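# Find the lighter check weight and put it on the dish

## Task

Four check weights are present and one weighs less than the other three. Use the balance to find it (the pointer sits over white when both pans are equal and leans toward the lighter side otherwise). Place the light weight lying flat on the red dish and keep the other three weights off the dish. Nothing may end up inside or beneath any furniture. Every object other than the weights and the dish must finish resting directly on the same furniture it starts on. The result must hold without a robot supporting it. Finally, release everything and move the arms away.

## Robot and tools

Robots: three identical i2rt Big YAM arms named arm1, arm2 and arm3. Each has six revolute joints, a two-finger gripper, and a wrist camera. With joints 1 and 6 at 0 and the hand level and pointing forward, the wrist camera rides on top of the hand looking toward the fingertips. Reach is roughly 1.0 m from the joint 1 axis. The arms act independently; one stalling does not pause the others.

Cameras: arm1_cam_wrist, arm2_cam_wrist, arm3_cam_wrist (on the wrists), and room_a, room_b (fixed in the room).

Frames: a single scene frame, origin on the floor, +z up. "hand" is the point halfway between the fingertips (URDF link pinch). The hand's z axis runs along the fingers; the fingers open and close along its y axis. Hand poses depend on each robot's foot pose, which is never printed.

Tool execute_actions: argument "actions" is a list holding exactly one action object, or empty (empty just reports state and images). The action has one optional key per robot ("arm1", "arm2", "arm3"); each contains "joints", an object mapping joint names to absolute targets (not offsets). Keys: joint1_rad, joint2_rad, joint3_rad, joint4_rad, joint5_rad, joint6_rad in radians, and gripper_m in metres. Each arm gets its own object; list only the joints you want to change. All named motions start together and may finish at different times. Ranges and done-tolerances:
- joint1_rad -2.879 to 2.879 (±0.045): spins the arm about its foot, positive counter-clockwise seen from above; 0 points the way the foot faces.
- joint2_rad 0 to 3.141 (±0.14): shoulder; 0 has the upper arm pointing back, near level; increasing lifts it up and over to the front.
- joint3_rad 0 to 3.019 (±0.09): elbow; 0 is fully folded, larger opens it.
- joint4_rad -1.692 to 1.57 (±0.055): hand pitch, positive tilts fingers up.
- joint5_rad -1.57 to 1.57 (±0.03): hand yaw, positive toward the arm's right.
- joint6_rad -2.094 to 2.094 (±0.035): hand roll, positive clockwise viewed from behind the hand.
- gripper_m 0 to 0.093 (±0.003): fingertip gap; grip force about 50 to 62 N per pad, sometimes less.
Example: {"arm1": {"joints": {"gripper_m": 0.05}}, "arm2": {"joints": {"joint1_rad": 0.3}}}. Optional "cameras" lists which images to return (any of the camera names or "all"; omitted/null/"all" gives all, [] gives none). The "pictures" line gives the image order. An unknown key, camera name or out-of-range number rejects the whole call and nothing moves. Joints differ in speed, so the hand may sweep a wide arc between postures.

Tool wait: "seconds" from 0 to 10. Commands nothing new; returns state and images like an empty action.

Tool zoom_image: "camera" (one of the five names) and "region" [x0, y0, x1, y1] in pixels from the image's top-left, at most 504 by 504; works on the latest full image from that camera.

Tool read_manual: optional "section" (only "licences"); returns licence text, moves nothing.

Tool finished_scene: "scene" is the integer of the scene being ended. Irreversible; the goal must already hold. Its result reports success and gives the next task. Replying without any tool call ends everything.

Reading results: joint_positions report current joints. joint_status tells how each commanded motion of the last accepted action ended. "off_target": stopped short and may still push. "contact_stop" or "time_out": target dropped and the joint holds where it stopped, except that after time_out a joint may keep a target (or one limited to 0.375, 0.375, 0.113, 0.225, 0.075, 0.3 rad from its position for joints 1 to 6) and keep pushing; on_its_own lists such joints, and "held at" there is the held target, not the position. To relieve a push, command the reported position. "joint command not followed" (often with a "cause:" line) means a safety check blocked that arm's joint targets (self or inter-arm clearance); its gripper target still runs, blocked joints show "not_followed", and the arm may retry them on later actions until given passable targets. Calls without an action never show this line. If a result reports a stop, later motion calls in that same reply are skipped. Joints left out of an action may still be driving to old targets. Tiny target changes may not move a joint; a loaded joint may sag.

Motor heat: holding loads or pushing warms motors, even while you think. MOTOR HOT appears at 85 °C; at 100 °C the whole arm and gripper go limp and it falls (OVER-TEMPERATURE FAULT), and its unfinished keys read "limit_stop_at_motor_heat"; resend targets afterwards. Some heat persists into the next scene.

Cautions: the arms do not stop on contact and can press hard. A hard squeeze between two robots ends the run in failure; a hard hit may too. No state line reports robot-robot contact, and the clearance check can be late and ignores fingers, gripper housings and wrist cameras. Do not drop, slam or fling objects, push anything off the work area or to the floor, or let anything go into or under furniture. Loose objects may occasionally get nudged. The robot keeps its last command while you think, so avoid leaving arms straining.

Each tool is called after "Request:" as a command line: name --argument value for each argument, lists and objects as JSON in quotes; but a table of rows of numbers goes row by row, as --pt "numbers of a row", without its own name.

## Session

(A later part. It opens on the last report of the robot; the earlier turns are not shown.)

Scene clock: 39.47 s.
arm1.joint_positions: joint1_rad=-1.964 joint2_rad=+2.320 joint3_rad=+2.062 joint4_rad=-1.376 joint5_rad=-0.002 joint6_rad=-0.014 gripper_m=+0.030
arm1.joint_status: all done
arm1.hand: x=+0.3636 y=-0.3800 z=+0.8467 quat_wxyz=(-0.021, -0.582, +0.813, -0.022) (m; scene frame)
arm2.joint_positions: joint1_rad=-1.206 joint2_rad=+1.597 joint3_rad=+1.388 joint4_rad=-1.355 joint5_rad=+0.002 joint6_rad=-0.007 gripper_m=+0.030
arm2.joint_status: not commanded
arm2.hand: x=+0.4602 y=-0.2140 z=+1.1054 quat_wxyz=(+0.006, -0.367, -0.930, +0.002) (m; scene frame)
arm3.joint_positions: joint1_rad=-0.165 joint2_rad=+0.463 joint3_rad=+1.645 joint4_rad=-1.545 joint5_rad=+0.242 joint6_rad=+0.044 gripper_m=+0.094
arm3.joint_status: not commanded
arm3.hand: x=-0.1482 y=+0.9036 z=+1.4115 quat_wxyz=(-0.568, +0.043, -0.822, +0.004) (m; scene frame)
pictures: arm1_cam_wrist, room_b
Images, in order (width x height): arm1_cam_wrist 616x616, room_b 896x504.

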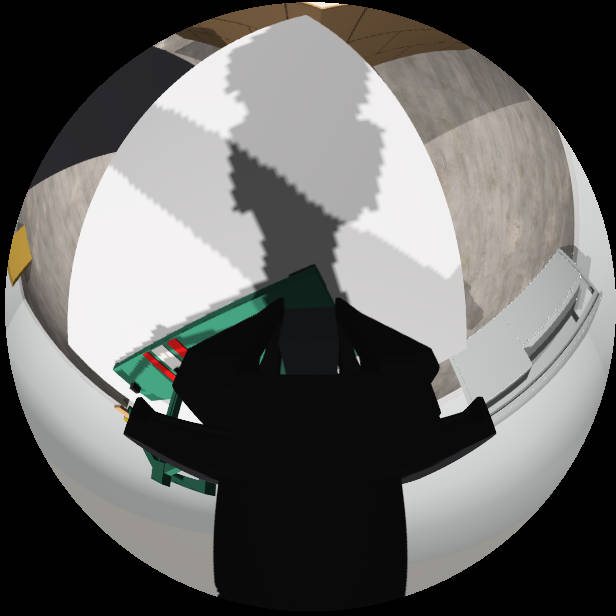

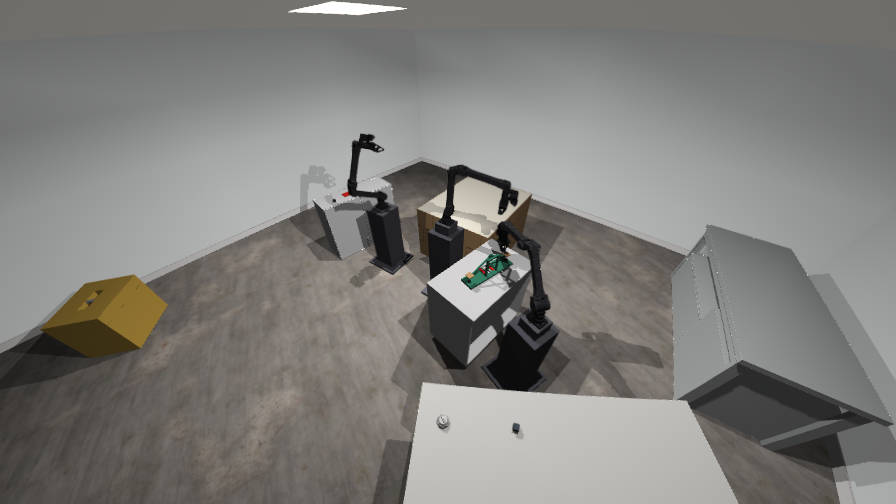

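Request:
execute_actions --actions '[{"arm1":{"joints":{"gripper_m":0.05}}}]' --cameras '[]'

Request:
execute_actions --actions '[{"arm1":{"joints":{"joint2_rad":1.9,"joint3_rad":1.9,"joint4_rad":-1.57}}}]' --cameras '["arm1_cam_wrist","arm2_cam_wrist"]'

Scene clock: 41.73 s.
arm1.joint_positions: joint1_rad=-1.965 joint2_rad=+2.319 joint3_rad=+2.062 joint4_rad=-1.376 joint5_rad=+0.001 joint6_rad=-0.013 gripper_m=+0.050
arm1.joint_status: all done
arm1.hand: x=+0.3643 y=-0.3802 z=+0.8472 quat_wxyz=(-0.020, -0.582, +0.813, -0.023) (m; scene frame)
arm2.joint_positions: joint1_rad=-1.206 joint2_rad=+1.597 joint3_rad=+1.388 joint4_rad=-1.355 joint5_rad=+0.002 joint6_rad=-0.007 gripper_m=+0.030
arm2.joint_status: not commanded
arm2.hand: x=+0.4602 y=-0.2140 z=+1.1054 quat_wxyz=(+0.006, -0.367, -0.930, +0.002) (m; scene frame)
arm3.joint_positions: joint1_rad=-0.165 joint2_rad=+0.463 joint3_rad=+1.645 joint4_rad=-1.545 joint5_rad=+0.242 joint6_rad=+0.044 gripper_m=+0.094
arm3.joint_status: not commanded
arm3.hand: x=-0.1482 y=+0.9036 z=+1.4115 quat_wxyz=(-0.568, +0.043, -0.822, +0.004) (m; scene frame)
pictures: none
No camera images: the call's "cameras" was empty. Leave "cameras" out to get every camera's image.

Scene clock: 43.17 s.
arm1.joint_positions: joint1_rad=-1.965 joint2_rad=+1.871 joint3_rad=+1.899 joint4_rad=-1.557 joint5_rad=+0.001 joint6_rad=-0.013 gripper_m=+0.050
arm1.joint_status: all done
arm1.hand: x=+0.3302 y=-0.4673 z=+1.0644 quat_wxyz=(+0.022, -0.582, +0.813, +0.007) (m; scene frame)
arm2.joint_positions: joint1_rad=-1.206 joint2_rad=+1.597 joint3_rad=+1.388 joint4_rad=-1.355 joint5_rad=+0.002 joint6_rad=-0.007 gripper_m=+0.030
arm2.joint_status: not commanded
arm2.hand: x=+0.4602 y=-0.2140 z=+1.1054 quat_wxyz=(+0.006, -0.367, -0.930, +0.002) (m; scene frame)
arm3.joint_positions: joint1_rad=-0.165 joint2_rad=+0.463 joint3_rad=+1.645 joint4_rad=-1.545 joint5_rad=+0.242 joint6_rad=+0.044 gripper_m=+0.094
arm3.joint_status: not commanded
arm3.hand: x=-0.1482 y=+0.9036 z=+1.4115 quat_wxyz=(-0.568, +0.043, -0.822, +0.004) (m; scene frame)
pictures: arm1_cam_wrist, arm2_cam_wrist
Images, in order (width x height): arm1_cam_wrist 616x616, arm2_cam_wrist 616x616.

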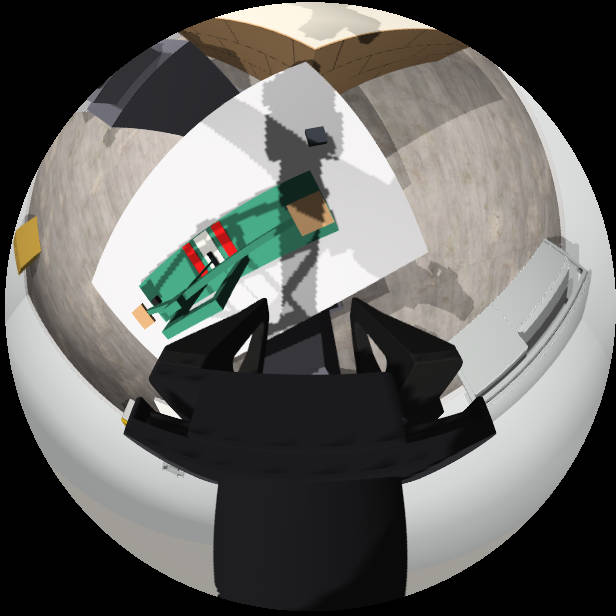

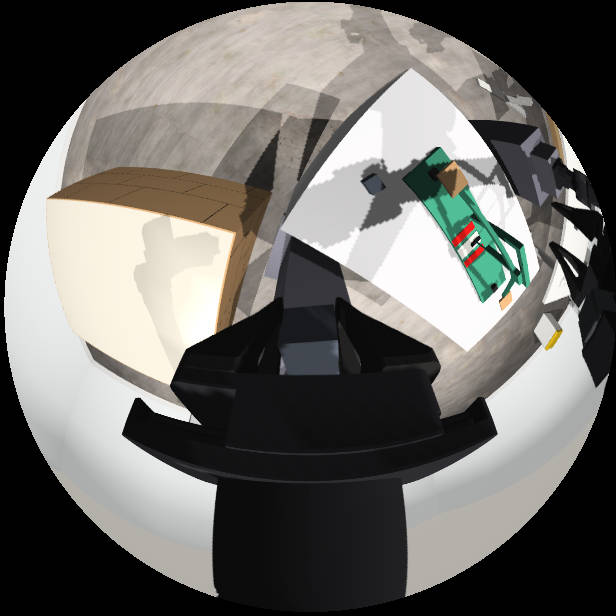

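Request:
execute_actions --actions '[{"arm1":{"joints":{"joint1_rad":-2.6,"joint2_rad":1.5,"joint3_rad":1.5}},"arm2":{"joints":{"joint1_rad":-1.55,"joint2_rad":2.1,"joint3_rad":1.9,"joint4_rad":-1.37}}}]' --cameras '["arm2_cam_wrist","room_b"]'

Scene clock: 46.70 s.
arm1.joint_positions: joint1_rad=-2.608 joint2_rad=+1.478 joint3_rad=+1.507 joint4_rad=-1.557 joint5_rad=+0.002 joint6_rad=-0.012 gripper_m=+0.050
arm1.joint_status: all done
arm1.hand: x=+0.5036 y=-0.7774 z=+1.1099 quat_wxyz=(+0.027, -0.295, +0.955, +0.002) (m; scene frame)
arm2.joint_positions: joint1_rad=-1.552 joint2_rad=+2.113 joint3_rad=+1.842 joint4_rad=-1.361 joint5_rad=+0.001 joint6_rad=-0.007 gripper_m=+0.030
arm2.joint_status: all done
arm2.hand: x=+0.3965 y=-0.4477 z=+0.9946 quat_wxyz=(+0.035, -0.521, -0.853, -0.015) (m; scene frame)
arm3.joint_positions: joint1_rad=-0.165 joint2_rad=+0.463 joint3_rad=+1.645 joint4_rad=-1.545 joint5_rad=+0.242 joint6_rad=+0.044 gripper_m=+0.094
arm3.joint_status: not commanded
arm3.hand: x=-0.1482 y=+0.9036 z=+1.4115 quat_wxyz=(-0.568, +0.043, -0.822, +0.004) (m; scene frame)
pictures: arm2_cam_wrist, room_b
joint command not followed: on one or more control steps a check withheld the commanded joint targets of the arm2 arm, and it was not sent them on those steps.
cause: the commanded joint targets would bring a part of the robot too close to another arm (this arm's wrist (the part past joint 4) and the other arm's wrist (the part past joint 4)); next, command targets that bring no part of the robot closer to that arm.
Images, in order (width x height): arm2_cam_wrist 616x616, room_b 896x504.

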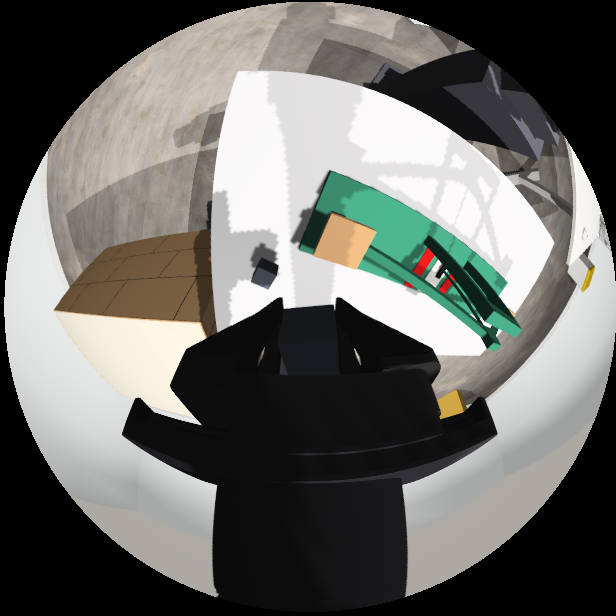

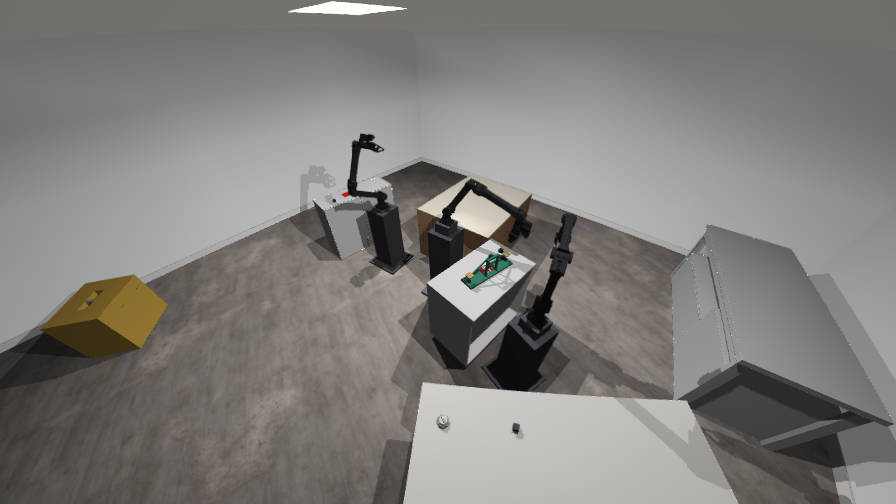

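Request:
execute_actions --actions '[{"arm2":{"joints":{"joint1_rad":-1.63,"joint2_rad":2.25,"joint3_rad":1.95,"joint4_rad":-1.27}}}]' --cameras '["arm2_cam_wrist","room_b"]'

Scene clock: 48.73 s.
arm1.joint_positions: joint1_rad=-2.608 joint2_rad=+1.478 joint3_rad=+1.507 joint4_rad=-1.557 joint5_rad=+0.002 joint6_rad=-0.012 gripper_m=+0.050
arm1.joint_status: not commanded
arm1.hand: x=+0.5036 y=-0.7774 z=+1.1099 quat_wxyz=(+0.027, -0.295, +0.955, +0.002) (m; scene frame)
arm2.joint_positions: joint1_rad=-1.638 joint2_rad=+2.258 joint3_rad=+1.913 joint4_rad=-1.280 joint5_rad=+0.000 joint6_rad=-0.007 gripper_m=+0.030
arm2.joint_status: all done
arm2.hand: x=+0.3584 y=-0.4994 z=+0.9286 quat_wxyz=(+0.031, -0.557, -0.830, -0.013) (m; scene frame)
arm3.joint_positions: joint1_rad=-0.165 joint2_rad=+0.463 joint3_rad=+1.645 joint4_rad=-1.545 joint5_rad=+0.242 joint6_rad=+0.044 gripper_m=+0.094
arm3.joint_status: not commanded
arm3.hand: x=-0.1482 y=+0.9036 z=+1.4115 quat_wxyz=(-0.568, +0.043, -0.822, +0.004) (m; scene frame)
pictures: arm2_cam_wrist, room_b
Images, in order (width x height): arm2_cam_wrist 616x616, room_b 896x504.

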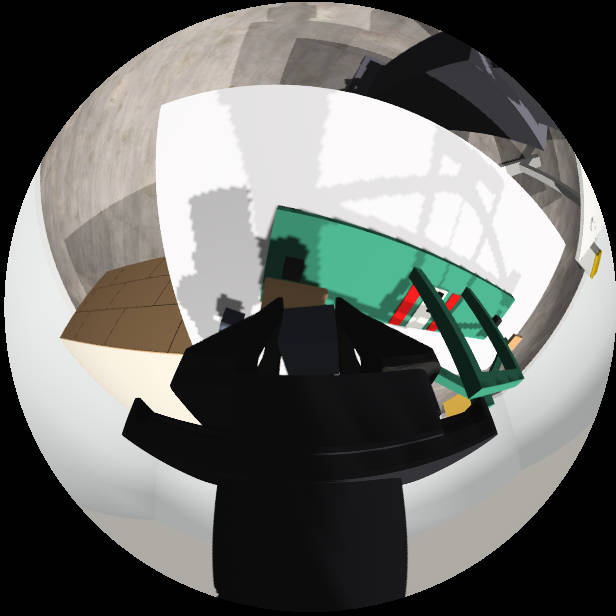

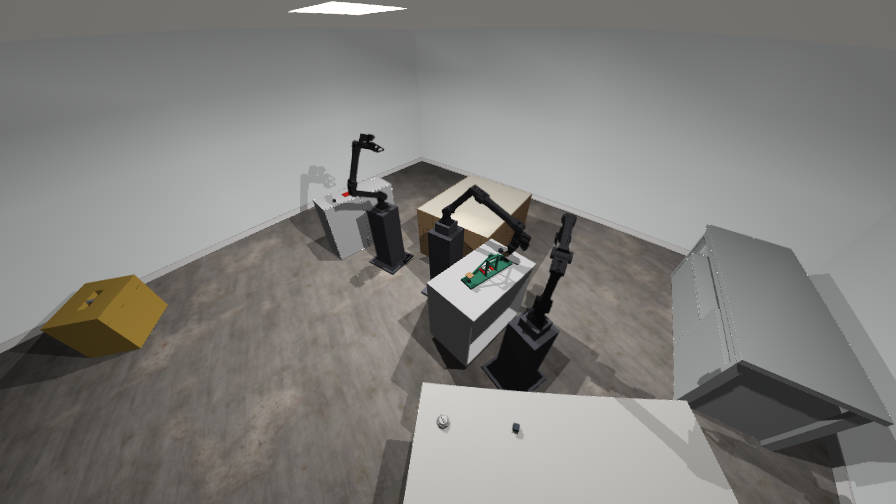

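Slightly too far right; back and lower.

Request:
execute_actions --actions '[{"arm2":{"joints":{"joint1_rad":-1.58,"joint2_rad":2.3,"joint3_rad":1.82,"joint4_rad":-1.12}}}]' --cameras '["arm2_cam_wrist","room_b"]'

Scene clock: 50.73 s.
arm1.joint_positions: joint1_rad=-2.608 joint2_rad=+1.478 joint3_rad=+1.507 joint4_rad=-1.557 joint5_rad=+0.002 joint6_rad=-0.012 gripper_m=+0.050
arm1.joint_status: not commanded
arm1.hand: x=+0.5036 y=-0.7774 z=+1.1099 quat_wxyz=(+0.027, -0.295, +0.955, +0.002) (m; scene frame)
arm2.joint_positions: joint1_rad=-1.574 joint2_rad=+2.292 joint3_rad=+1.825 joint4_rad=-1.133 joint5_rad=+0.001 joint6_rad=-0.007 gripper_m=+0.030
arm2.joint_status: all done
arm2.hand: x=+0.3942 y=-0.4790 z=+0.8751 quat_wxyz=(+0.021, -0.531, -0.847, -0.006) (m; scene frame)
arm3.joint_positions: joint1_rad=-0.165 joint2_rad=+0.463 joint3_rad=+1.645 joint4_rad=-1.545 joint5_rad=+0.242 joint6_rad=+0.044 gripper_m=+0.094
arm3.joint_status: not commanded
arm3.hand: x=-0.1482 y=+0.9036 z=+1.4115 quat_wxyz=(-0.568, +0.043, -0.822, +0.004) (m; scene frame)
pictures: arm2_cam_wrist, room_b
Images, in order (width x height): arm2_cam_wrist 616x616, room_b 896x504.

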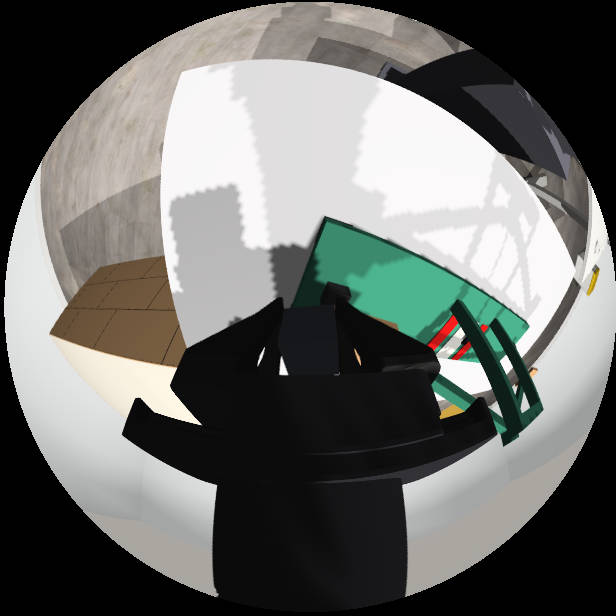

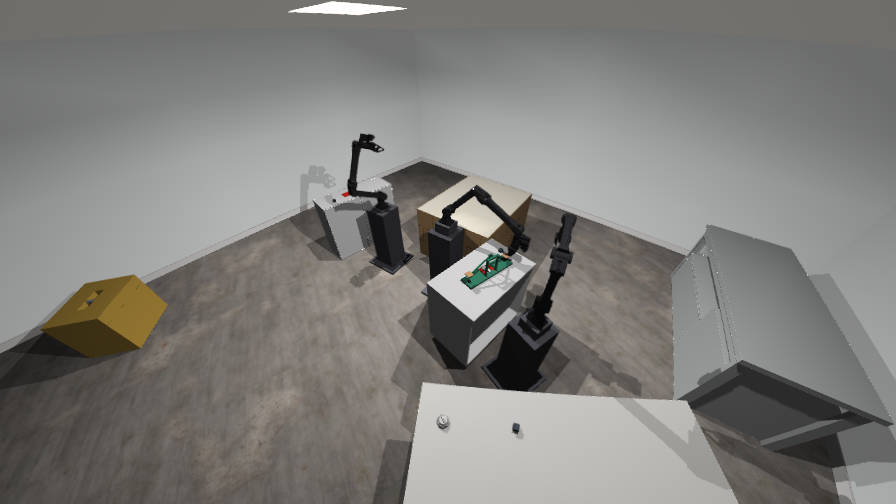

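Request:
execute_actions --actions '[{"arm2":{"joints":{"joint1_rad":-1.66,"joint2_rad":2.25,"joint3_rad":1.8,"joint4_rad":-1.14}}}]' --cameras '["arm2_cam_wrist"]'

Scene clock: 53.50 s.
arm1.joint_positions: joint1_rad=-2.608 joint2_rad=+1.478 joint3_rad=+1.507 joint4_rad=-1.557 joint5_rad=+0.002 joint6_rad=-0.012 gripper_m=+0.050
arm1.joint_status: not commanded
arm1.hand: x=+0.5036 y=-0.7774 z=+1.1099 quat_wxyz=(+0.027, -0.295, +0.955, +0.002) (m; scene frame)
arm2.joint_positions: joint1_rad=-1.668 joint2_rad=+2.266 joint3_rad=+1.808 joint4_rad=-1.132 joint5_rad=+0.000 joint6_rad=-0.007 gripper_m=+0.030
arm2.joint_status: all done
arm2.hand: x=+0.3371 y=-0.5001 z=+0.8859 quat_wxyz=(+0.017, -0.570, -0.822, -0.004) (m; scene frame)
arm3.joint_positions: joint1_rad=-0.165 joint2_rad=+0.463 joint3_rad=+1.645 joint4_rad=-1.545 joint5_rad=+0.242 joint6_rad=+0.044 gripper_m=+0.094
arm3.joint_status: not commanded
arm3.hand: x=-0.1482 y=+0.9036 z=+1.4115 quat_wxyz=(-0.568, +0.043, -0.822, +0.004) (m; scene frame)
pictures: arm2_cam_wrist
Images, in order (width x height): arm2_cam_wrist 616x616.

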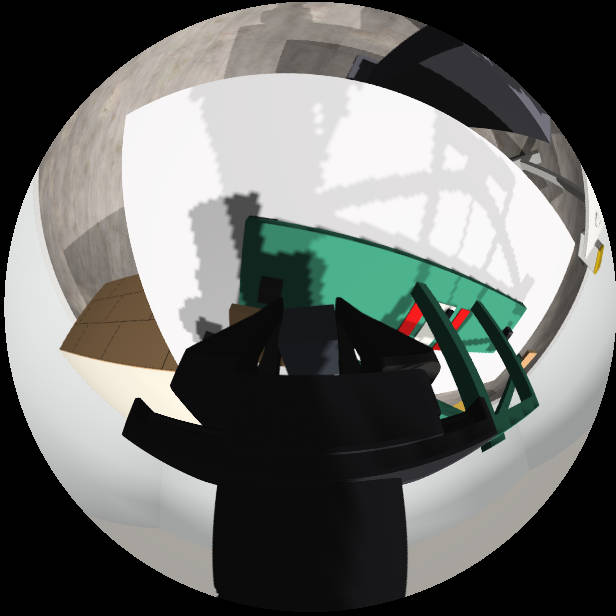

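Request:
execute_actions --actions '[{"arm2":{"joints":{"joint1_rad":-1.605}}}]' --cameras '["arm2_cam_wrist"]'

Scene clock: 55.10 s.
arm1.joint_positions: joint1_rad=-2.608 joint2_rad=+1.478 joint3_rad=+1.507 joint4_rad=-1.557 joint5_rad=+0.002 joint6_rad=-0.012 gripper_m=+0.050
arm1.joint_status: not commanded
arm1.hand: x=+0.5036 y=-0.7774 z=+1.1099 quat_wxyz=(+0.027, -0.295, +0.955, +0.002) (m; scene frame)
arm2.joint_positions: joint1_rad=-1.597 joint2_rad=+2.266 joint3_rad=+1.808 joint4_rad=-1.132 joint5_rad=+0.000 joint6_rad=-0.007 gripper_m=+0.030
arm2.joint_status: all done
arm2.hand: x=+0.3799 y=-0.4827 z=+0.8854 quat_wxyz=(+0.017, -0.540, -0.841, -0.004) (m; scene frame)
arm3.joint_positions: joint1_rad=-0.165 joint2_rad=+0.463 joint3_rad=+1.645 joint4_rad=-1.545 joint5_rad=+0.242 joint6_rad=+0.044 gripper_m=+0.094
arm3.joint_status: not commanded
arm3.hand: x=-0.1482 y=+0.9036 z=+1.4115 quat_wxyz=(-0.568, +0.043, -0.822, +0.004) (m; scene frame)
pictures: arm2_cam_wrist
Images, in order (width x height): arm2_cam_wrist 616x616.

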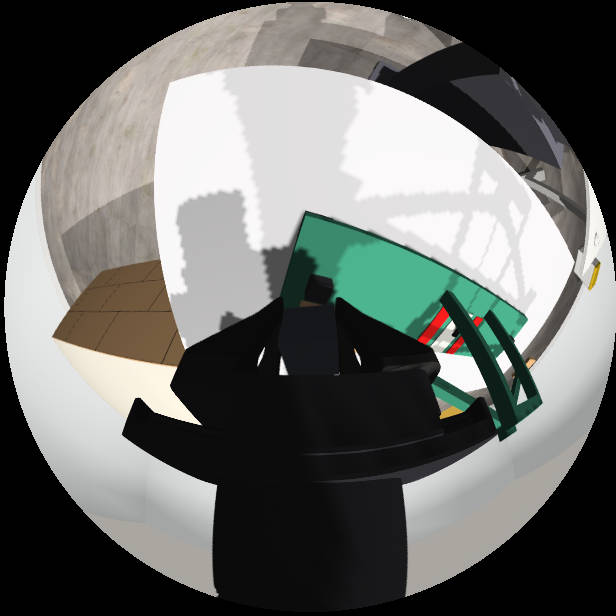

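Request:
execute_actions --actions '[{"arm2":{"joints":{"joint1_rad":-1.64}}}]' --cameras '["arm2_cam_wrist"]'

Scene clock: 56.53 s.
arm1.joint_positions: joint1_rad=-2.608 joint2_rad=+1.478 joint3_rad=+1.507 joint4_rad=-1.557 joint5_rad=+0.002 joint6_rad=-0.012 gripper_m=+0.050
arm1.joint_status: not commanded
arm1.hand: x=+0.5036 y=-0.7774 z=+1.1099 quat_wxyz=(+0.027, -0.295, +0.955, +0.002) (m; scene frame)
arm2.joint_positions: joint1_rad=-1.642 joint2_rad=+2.266 joint3_rad=+1.808 joint4_rad=-1.132 joint5_rad=+0.000 joint6_rad=-0.007 gripper_m=+0.030
arm2.joint_status: all done
arm2.hand: x=+0.3525 y=-0.4942 z=+0.8857 quat_wxyz=(+0.017, -0.559, -0.829, -0.004) (m; scene frame)
arm3.joint_positions: joint1_rad=-0.165 joint2_rad=+0.463 joint3_rad=+1.645 joint4_rad=-1.545 joint5_rad=+0.242 joint6_rad=+0.044 gripper_m=+0.094
arm3.joint_status: not commanded
arm3.hand: x=-0.1482 y=+0.9036 z=+1.4115 quat_wxyz=(-0.568, +0.043, -0.822, +0.004) (m; scene frame)
pictures: arm2_cam_wrist
Images, in order (width x height): arm2_cam_wrist 616x616.

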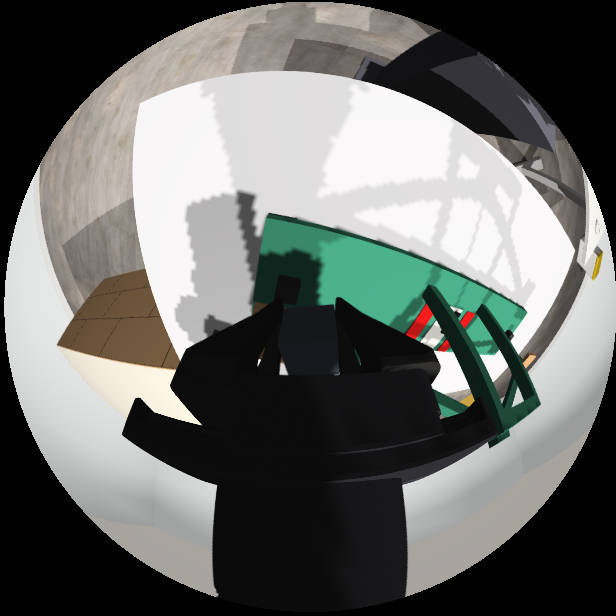

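Request:
execute_actions --actions '[{"arm2":{"joints":{"joint1_rad":-1.615,"joint3_rad":1.75,"joint4_rad":-1.08}}}]' --cameras '["arm2_cam_wrist","room_a"]'

Scene clock: 58.03 s.
arm1.joint_positions: joint1_rad=-2.608 joint2_rad=+1.478 joint3_rad=+1.507 joint4_rad=-1.557 joint5_rad=+0.002 joint6_rad=-0.012 gripper_m=+0.050
arm1.joint_status: not commanded
arm1.hand: x=+0.5036 y=-0.7774 z=+1.1099 quat_wxyz=(+0.027, -0.295, +0.955, +0.002) (m; scene frame)
arm2.joint_positions: joint1_rad=-1.620 joint2_rad=+2.260 joint3_rad=+1.757 joint4_rad=-1.094 joint5_rad=+0.000 joint6_rad=-0.007 gripper_m=+0.030
arm2.joint_status: all done
arm2.hand: x=+0.3616 y=-0.4788 z=+0.8725 quat_wxyz=(+0.019, -0.550, -0.835, -0.006) (m; scene frame)
arm3.joint_positions: joint1_rad=-0.165 joint2_rad=+0.463 joint3_rad=+1.645 joint4_rad=-1.545 joint5_rad=+0.242 joint6_rad=+0.044 gripper_m=+0.094
arm3.joint_status: not commanded
arm3.hand: x=-0.1482 y=+0.9036 z=+1.4115 quat_wxyz=(-0.568, +0.043, -0.822, +0.004) (m; scene frame)
pictures: arm2_cam_wrist, room_a
Images, in order (width x height): arm2_cam_wrist 616x616, room_a 896x504.

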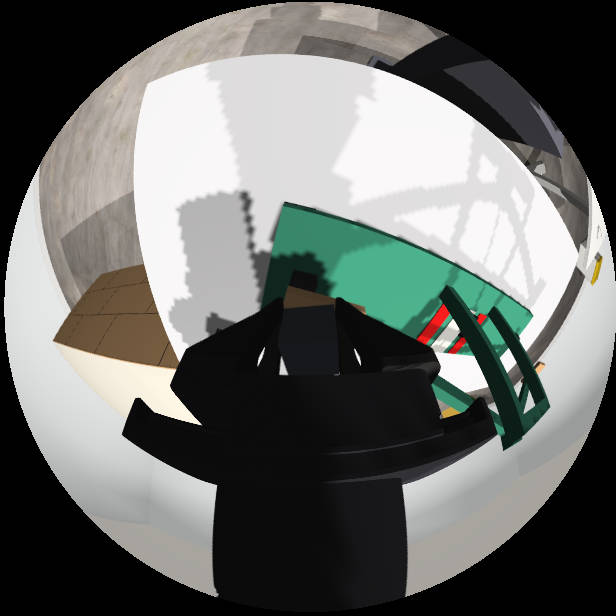

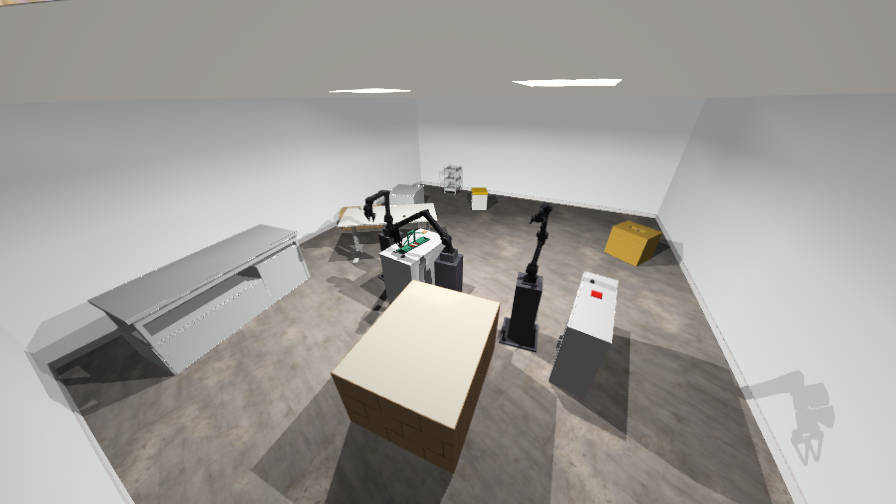

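Good. Lower a little more and release.

Request:
execute_actions --actions '[{"arm2":{"joints":{"joint3_rad":1.7,"joint4_rad":-1.03,"joint2_rad":2.25}}}]' --cameras '["arm2_cam_wrist"]'

Request:
execute_actions --actions '[{"arm2":{"joints":{"gripper_m":0.05}}}]' --cameras '[]'

Request:
execute_actions --actions '[{"arm2":{"joints":{"joint1_rad":-1.3,"joint2_rad":2.0,"joint3_rad":1.6,"joint4_rad":-1.17,"gripper_m":0.08}}}]' --cameras '["arm2_cam_wrist","room_b"]'

Scene clock: 60.23 s.
arm1.joint_positions: joint1_rad=-2.608 joint2_rad=+1.478 joint3_rad=+1.507 joint4_rad=-1.557 joint5_rad=+0.002 joint6_rad=-0.012 gripper_m=+0.050
arm1.joint_status: not commanded
arm1.hand: x=+0.5036 y=-0.7774 z=+1.1099 quat_wxyz=(+0.027, -0.295, +0.955, +0.002) (m; scene frame)
arm2.joint_positions: joint1_rad=-1.620 joint2_rad=+2.257 joint3_rad=+1.706 joint4_rad=-1.045 joint5_rad=+0.000 joint6_rad=-0.007 gripper_m=+0.030
arm2.joint_status: all done
arm2.hand: x=+0.3576 y=-0.4697 z=+0.8577 quat_wxyz=(+0.019, -0.550, -0.835, -0.005) (m; scene frame)
arm3.joint_positions: joint1_rad=-0.165 joint2_rad=+0.463 joint3_rad=+1.645 joint4_rad=-1.545 joint5_rad=+0.242 joint6_rad=+0.044 gripper_m=+0.094
arm3.joint_status: not commanded
arm3.hand: x=-0.1482 y=+0.9036 z=+1.4115 quat_wxyz=(-0.568, +0.043, -0.822, +0.004) (m; scene frame)
pictures: arm2_cam_wrist
Images, in order (width x height): arm2_cam_wrist 616x616.

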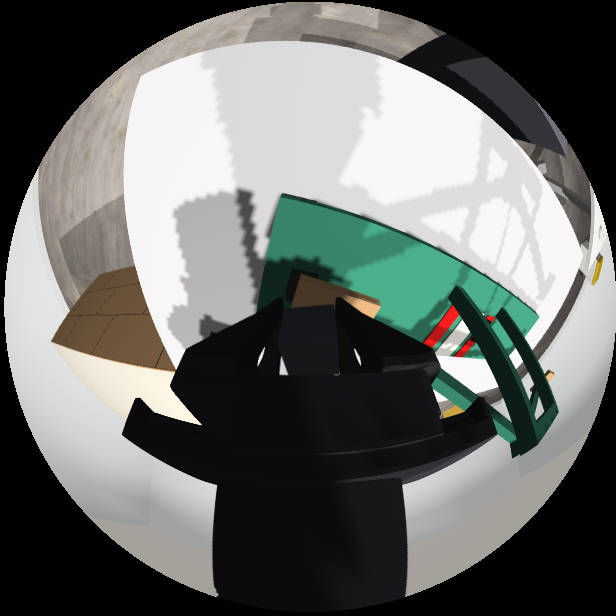

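Scene clock: 60.83 s.
arm1.joint_positions: joint1_rad=-2.608 joint2_rad=+1.478 joint3_rad=+1.507 joint4_rad=-1.557 joint5_rad=+0.002 joint6_rad=-0.012 gripper_m=+0.050
arm1.joint_status: not commanded
arm1.hand: x=+0.5036 y=-0.7774 z=+1.1099 quat_wxyz=(+0.027, -0.295, +0.955, +0.002) (m; scene frame)
arm2.joint_positions: joint1_rad=-1.620 joint2_rad=+2.257 joint3_rad=+1.706 joint4_rad=-1.045 joint5_rad=+0.000 joint6_rad=-0.007 gripper_m=+0.050
arm2.joint_status: all done
arm2.hand: x=+0.3576 y=-0.4697 z=+0.8577 quat_wxyz=(+0.019, -0.550, -0.835, -0.005) (m; scene frame)
arm3.joint_positions: joint1_rad=-0.165 joint2_rad=+0.463 joint3_rad=+1.645 joint4_rad=-1.545 joint5_rad=+0.242 joint6_rad=+0.044 gripper_m=+0.094
arm3.joint_status: not commanded
arm3.hand: x=-0.1482 y=+0.9036 z=+1.4115 quat_wxyz=(-0.568, +0.043, -0.822, +0.004) (m; scene frame)
pictures: none
No camera images: the call's "cameras" was empty. Leave "cameras" out to get every camera's image.

Scene clock: 62.33 s.
arm1.joint_positions: joint1_rad=-2.608 joint2_rad=+1.478 joint3_rad=+1.507 joint4_rad=-1.557 joint5_rad=+0.002 joint6_rad=-0.012 gripper_m=+0.050
arm1.joint_status: not commanded
arm1.hand: x=+0.5036 y=-0.7774 z=+1.1099 quat_wxyz=(+0.027, -0.295, +0.955, +0.002) (m; scene frame)
arm2.joint_positions: joint1_rad=-1.309 joint2_rad=+1.979 joint3_rad=+1.600 joint4_rad=-1.155 joint5_rad=-0.001 joint6_rad=-0.007 gripper_m=+0.080
arm2.joint_status: all done
arm2.hand: x=+0.5037 y=-0.3401 z=+0.9856 quat_wxyz=(-0.008, -0.414, -0.910, +0.007) (m; scene frame)
arm3.joint_positions: joint1_rad=-0.165 joint2_rad=+0.463 joint3_rad=+1.645 joint4_rad=-1.545 joint5_rad=+0.242 joint6_rad=+0.044 gripper_m=+0.094
arm3.joint_status: not commanded
arm3.hand: x=-0.1482 y=+0.9036 z=+1.4115 quat_wxyz=(-0.568, +0.043, -0.822, +0.004) (m; scene frame)
pictures: arm2_cam_wrist, room_b
Images, in order (width x height): arm2_cam_wrist 616x616, room_b 896x504.

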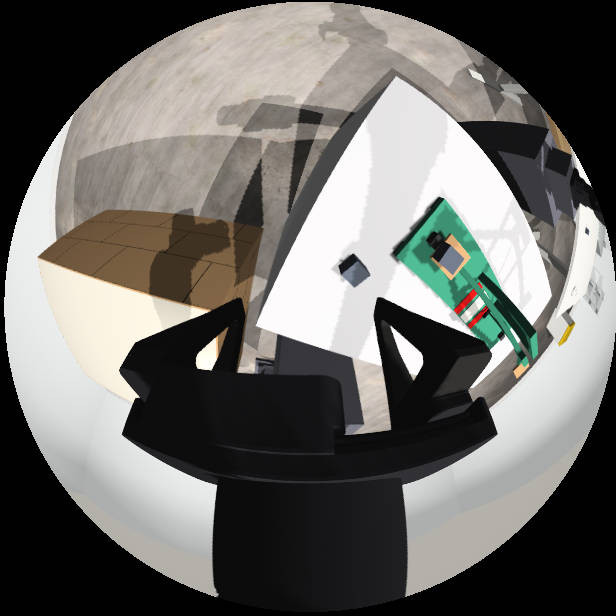

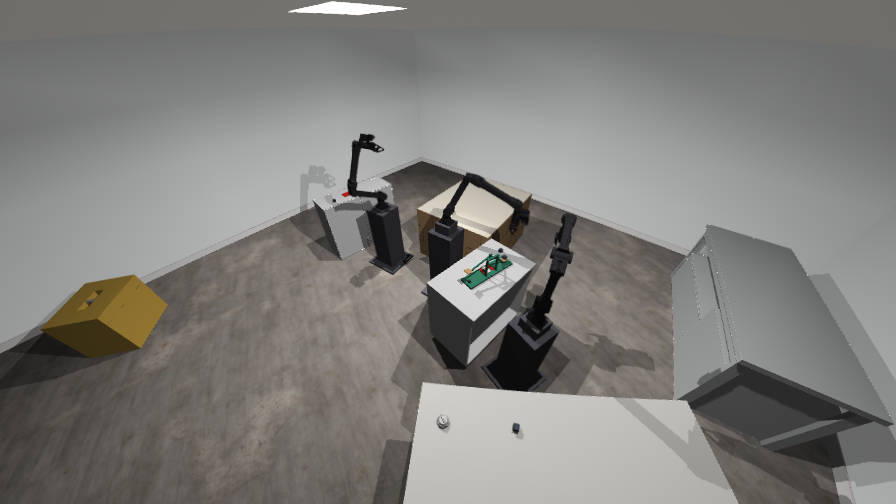

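Request:
execute_actions --actions '[{"arm2":{"joints":{"joint1_rad":-1.42,"joint2_rad":2.25,"joint3_rad":1.7,"joint4_rad":-1.04}},"arm1":{"joints":{"joint1_rad":0.75,"joint2_rad":2.1,"joint3_rad":1.6,"joint4_rad":-1.07,"gripper_m":0.08}}}]' --cameras '["arm2_cam_wrist","arm1_cam_wrist"]'

Scene clock: 68.53 s.
arm1.joint_positions: joint1_rad=-2.336 joint2_rad=+1.744 joint3_rad=+1.550 joint4_rad=-1.274 joint5_rad=+0.002 joint6_rad=-0.012 gripper_m=+0.080
arm1.joint_status: joint1_rad time_out (moved +0.272 of +3.358); joint2_rad time_out (moved +0.266 of +0.622); joint4_rad time_out (moved +0.283 of +0.487); the others done
arm1.on_its_own: joint1_rad is held at -2.332, not at your +0.750, since a time_out; joint2_rad is held at +1.745, not at your +2.100, since a time_out; joint4_rad is held at -1.285, not at your -1.070, since a time_out
arm1.hand: x=+0.4956 y=-0.6051 z=+1.0039 quat_wxyz=(+0.054, -0.421, +0.905, +0.017) (m; scene frame)
arm2.joint_positions: joint1_rad=-1.425 joint2_rad=+2.258 joint3_rad=+1.673 joint4_rad=-1.050 joint5_rad=-0.001 joint6_rad=-0.007 gripper_m=+0.080
arm2.joint_status: all done
arm2.hand: x=+0.4572 y=-0.3971 z=+0.8456 quat_wxyz=(+0.036, -0.466, -0.884, -0.015) (m; scene frame)
arm3.joint_positions: joint1_rad=-0.165 joint2_rad=+0.463 joint3_rad=+1.645 joint4_rad=-1.545 joint5_rad=+0.242 joint6_rad=+0.044 gripper_m=+0.094
arm3.joint_status: not commanded
arm3.hand: x=-0.1482 y=+0.9036 z=+1.4115 quat_wxyz=(-0.568, +0.043, -0.822, +0.004) (m; scene frame)
pictures: arm1_cam_wrist, arm2_cam_wrist
joint command not followed: on one or more control steps a check withheld the commanded joint targets of the arm1 arm, and it was not sent them on those steps.
cause: the commanded joint targets would bring a part of the robot too close to another arm (this arm's wrist (the part past joint 4) and the other arm's forearm (the part past joint 3)); next, command targets that bring no part of the robot closer to that arm.
Images, in order (width x height): arm1_cam_wrist 616x616, arm2_cam_wrist 616x616.

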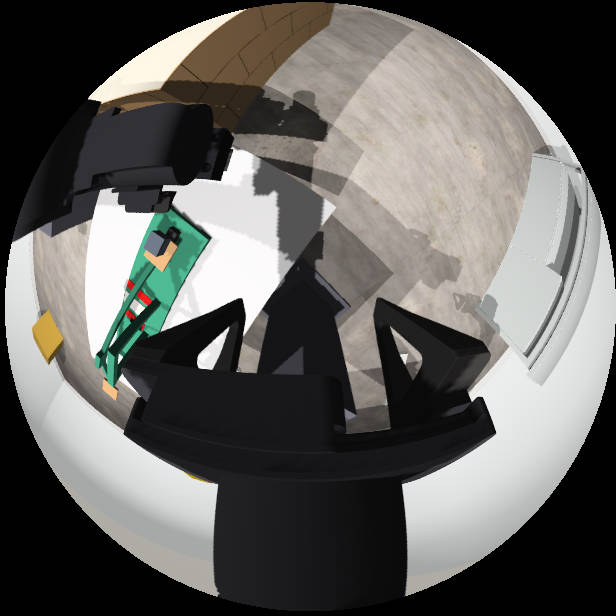

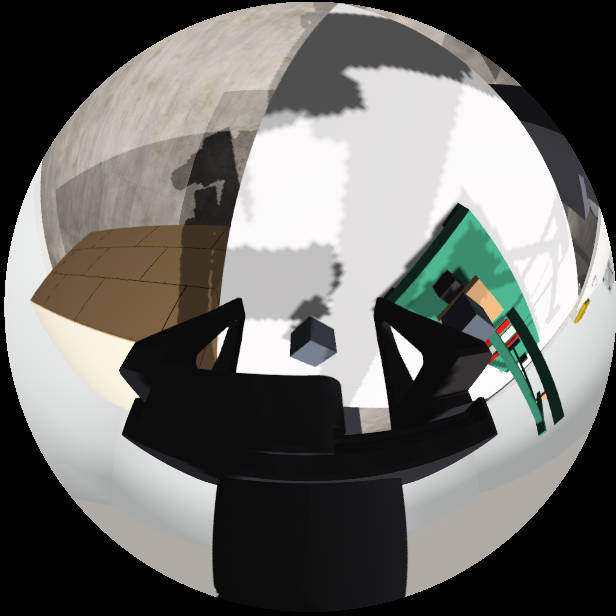

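Request:
execute_actions --actions '[{"arm2":{"joints":{"joint2_rad":2.2,"joint3_rad":1.6,"joint4_rad":-0.97,"joint6_rad":0.6}},"arm1":{"joints":{"joint1_rad":-2.6,"joint2_rad":1.0,"joint3_rad":1.0,"joint4_rad":-1.0}}}]' --cameras '["arm2_cam_wrist"]'

Scene clock: 72.00 s.
arm1.joint_positions: joint1_rad=-2.602 joint2_rad=+0.995 joint3_rad=+1.009 joint4_rad=-1.021 joint5_rad=+0.002 joint6_rad=-0.012 gripper_m=+0.080
arm1.joint_status: all done
arm1.hand: x=+0.4515 y=-0.8089 z=+1.1123 quat_wxyz=(+0.273, -0.286, +0.915, +0.076) (m; scene frame)
arm2.joint_positions: joint1_rad=-1.425 joint2_rad=+2.199 joint3_rad=+1.614 joint4_rad=-0.985 joint5_rad=-0.001 joint6_rad=+0.590 gripper_m=+0.080
arm2.joint_status: all done
arm2.hand: x=+0.4577 y=-0.3977 z=+0.8620 quat_wxyz=(+0.008, -0.706, -0.709, +0.003) (m; scene frame)
arm3.joint_positions: joint1_rad=-0.165 joint2_rad=+0.463 joint3_rad=+1.645 joint4_rad=-1.545 joint5_rad=+0.242 joint6_rad=+0.044 gripper_m=+0.094
arm3.joint_status: not commanded
arm3.hand: x=-0.1482 y=+0.9036 z=+1.4115 quat_wxyz=(-0.568, +0.043, -0.822, +0.004) (m; scene frame)
pictures: arm2_cam_wrist
Images, in order (width x height): arm2_cam_wrist 616x616.

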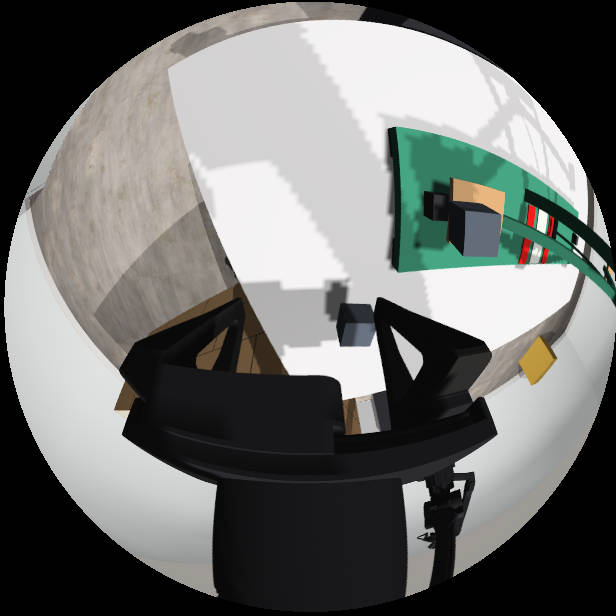

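Request:
execute_actions --actions '[{"arm2":{"joints":{"joint2_rad":2.2,"joint3_rad":1.5,"joint4_rad":-0.87}},"arm1":{"joints":{"joint1_rad":0.75,"joint2_rad":0.6,"joint3_rad":1.0}}}]' --cameras '["arm2_cam_wrist"]'

Scene clock: 75.67 s.
arm1.joint_positions: joint1_rad=+0.746 joint2_rad=+0.593 joint3_rad=+0.999 joint4_rad=-1.018 joint5_rad=+0.000 joint6_rad=-0.012 gripper_m=+0.080
arm1.joint_status: all done
arm1.hand: x=-0.0789 y=-1.2367 z=+1.2307 quat_wxyz=(-0.180, -0.818, -0.348, +0.420) (m; scene frame)
arm2.joint_positions: joint1_rad=-1.425 joint2_rad=+2.198 joint3_rad=+1.503 joint4_rad=-0.885 joint5_rad=-0.001 joint6_rad=+0.591 gripper_m=+0.080
arm2.joint_status: all done
arm2.hand: x=+0.4418 y=-0.3746 z=+0.8291 quat_wxyz=(+0.012, -0.706, -0.708, +0.002) (m; scene frame)
arm3.joint_positions: joint1_rad=-0.165 joint2_rad=+0.463 joint3_rad=+1.645 joint4_rad=-1.545 joint5_rad=+0.242 joint6_rad=+0.044 gripper_m=+0.094
arm3.joint_status: not commanded
arm3.hand: x=-0.1482 y=+0.9036 z=+1.4115 quat_wxyz=(-0.568, +0.043, -0.822, +0.004) (m; scene frame)
pictures: arm2_cam_wrist
Images, in order (width x height): arm2_cam_wrist 616x616.

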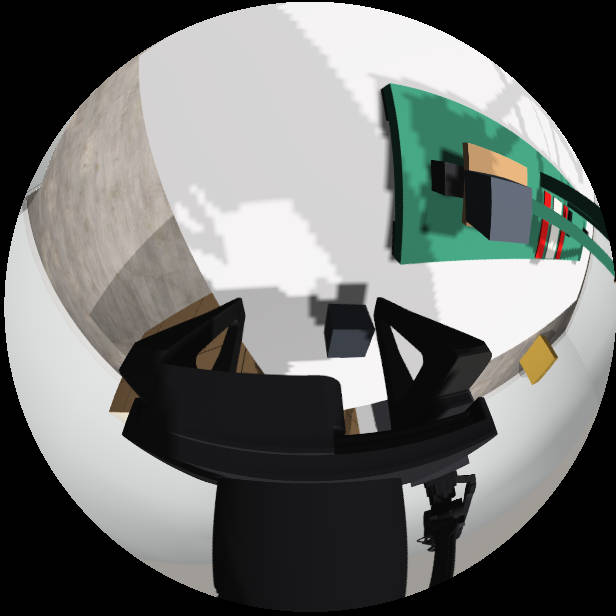

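Request:
execute_actions --actions '[{"arm2":{"joints":{"joint2_rad":2.2,"joint3_rad":1.42,"joint4_rad":-0.79}},"arm1":{"joints":{"joint2_rad":2.1,"joint3_rad":1.6,"joint4_rad":-1.07}}}]' --cameras '["arm2_cam_wrist","arm1_cam_wrist"]'

Scene clock: 78.83 s.
arm1.joint_positions: joint1_rad=+0.746 joint2_rad=+2.094 joint3_rad=+1.585 joint4_rad=-1.059 joint5_rad=+0.000 joint6_rad=-0.012 gripper_m=+0.080
arm1.joint_status: all done
arm1.hand: x=-0.2865 y=-1.4565 z=+0.8131 quat_wxyz=(-0.004, -0.919, -0.394, -0.005) (m; scene frame)
arm2.joint_positions: joint1_rad=-1.425 joint2_rad=+2.197 joint3_rad=+1.425 joint4_rad=-0.805 joint5_rad=-0.001 joint6_rad=+0.591 gripper_m=+0.080
arm2.joint_status: all done
arm2.hand: x=+0.4305 y=-0.3583 z=+0.8076 quat_wxyz=(+0.011, -0.706, -0.708, +0.002) (m; scene frame)
arm3.joint_positions: joint1_rad=-0.165 joint2_rad=+0.463 joint3_rad=+1.645 joint4_rad=-1.545 joint5_rad=+0.242 joint6_rad=+0.044 gripper_m=+0.094
arm3.joint_status: not commanded
arm3.hand: x=-0.1482 y=+0.9036 z=+1.4115 quat_wxyz=(-0.568, +0.043, -0.822, +0.004) (m; scene frame)
pictures: arm1_cam_wrist, arm2_cam_wrist
Images, in order (width x height): arm1_cam_wrist 616x616, arm2_cam_wrist 616x616.

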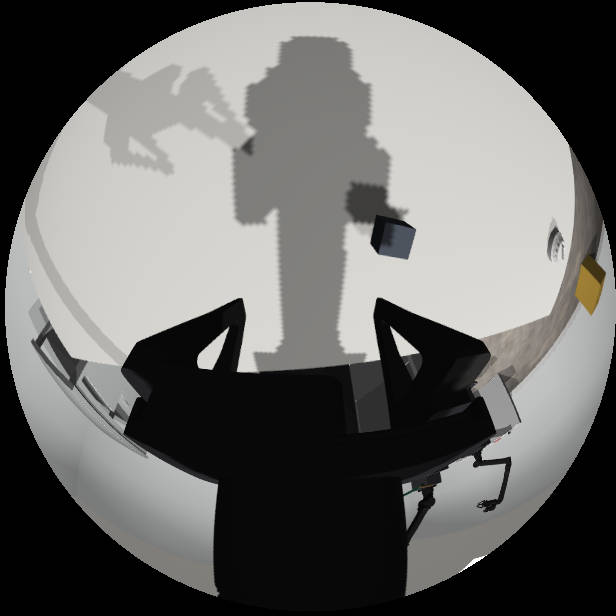

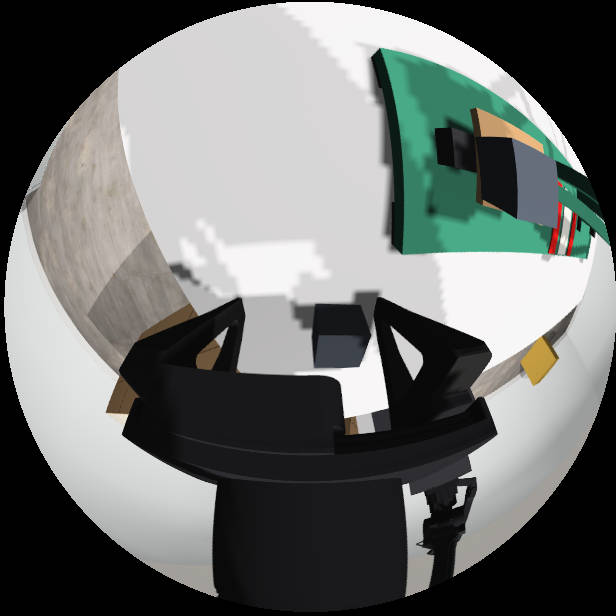

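Request:
execute_actions --actions '[{"arm2":{"joints":{"joint2_rad":2.26,"joint3_rad":1.46,"joint4_rad":-0.77}},"arm1":{"joints":{"joint1_rad":0.88,"joint2_rad":2.25,"joint3_rad":1.68,"joint4_rad":-1.0,"joint6_rad":0.3}}}]' --cameras '["arm2_cam_wrist","arm1_cam_wrist"]'

Scene clock: 81.37 s.
arm1.joint_positions: joint1_rad=+0.878 joint2_rad=+2.235 joint3_rad=+1.654 joint4_rad=-1.009 joint5_rad=+0.000 joint6_rad=+0.285 gripper_m=+0.080
arm1.joint_status: all done
arm1.hand: x=-0.2365 y=-1.5235 z=+0.7522 quat_wxyz=(+0.003, -0.948, -0.317, -0.015) (m; scene frame)
arm2.joint_positions: joint1_rad=-1.425 joint2_rad=+2.216 joint3_rad=+1.432 joint4_rad=-0.782 joint5_rad=-0.001 joint6_rad=+0.593 gripper_m=+0.080
arm2.joint_status: all done
arm2.hand: x=+0.4325 y=-0.3621 z=+0.7990 quat_wxyz=(+0.006, -0.707, -0.707, +0.003) (m; scene frame)
arm3.joint_positions: joint1_rad=-0.165 joint2_rad=+0.463 joint3_rad=+1.645 joint4_rad=-1.545 joint5_rad=+0.242 joint6_rad=+0.044 gripper_m=+0.094
arm3.joint_status: not commanded
arm3.hand: x=-0.1482 y=+0.9036 z=+1.4115 quat_wxyz=(-0.568, +0.043, -0.822, +0.004) (m; scene frame)
pictures: arm1_cam_wrist, arm2_cam_wrist
Images, in order (width x height): arm1_cam_wrist 616x616, arm2_cam_wrist 616x616.

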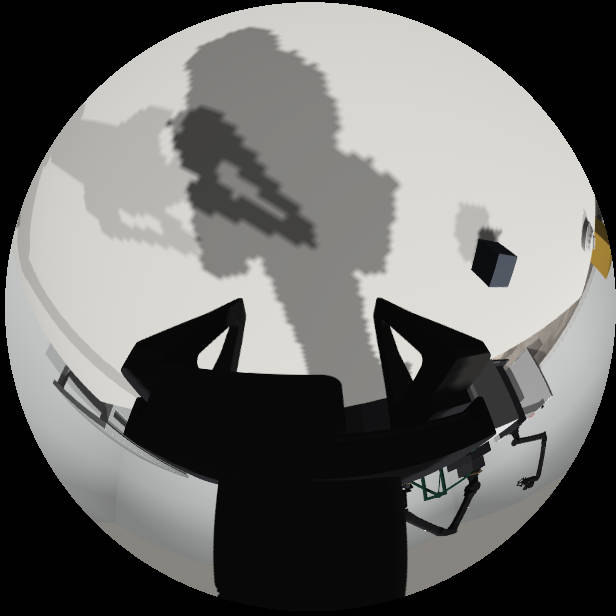

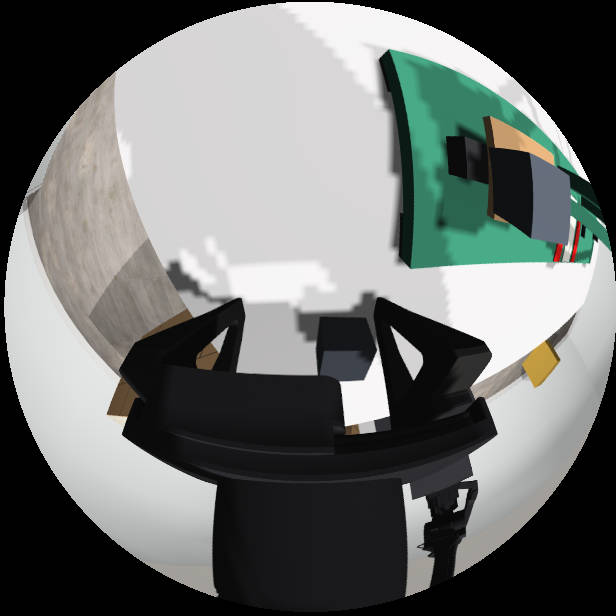

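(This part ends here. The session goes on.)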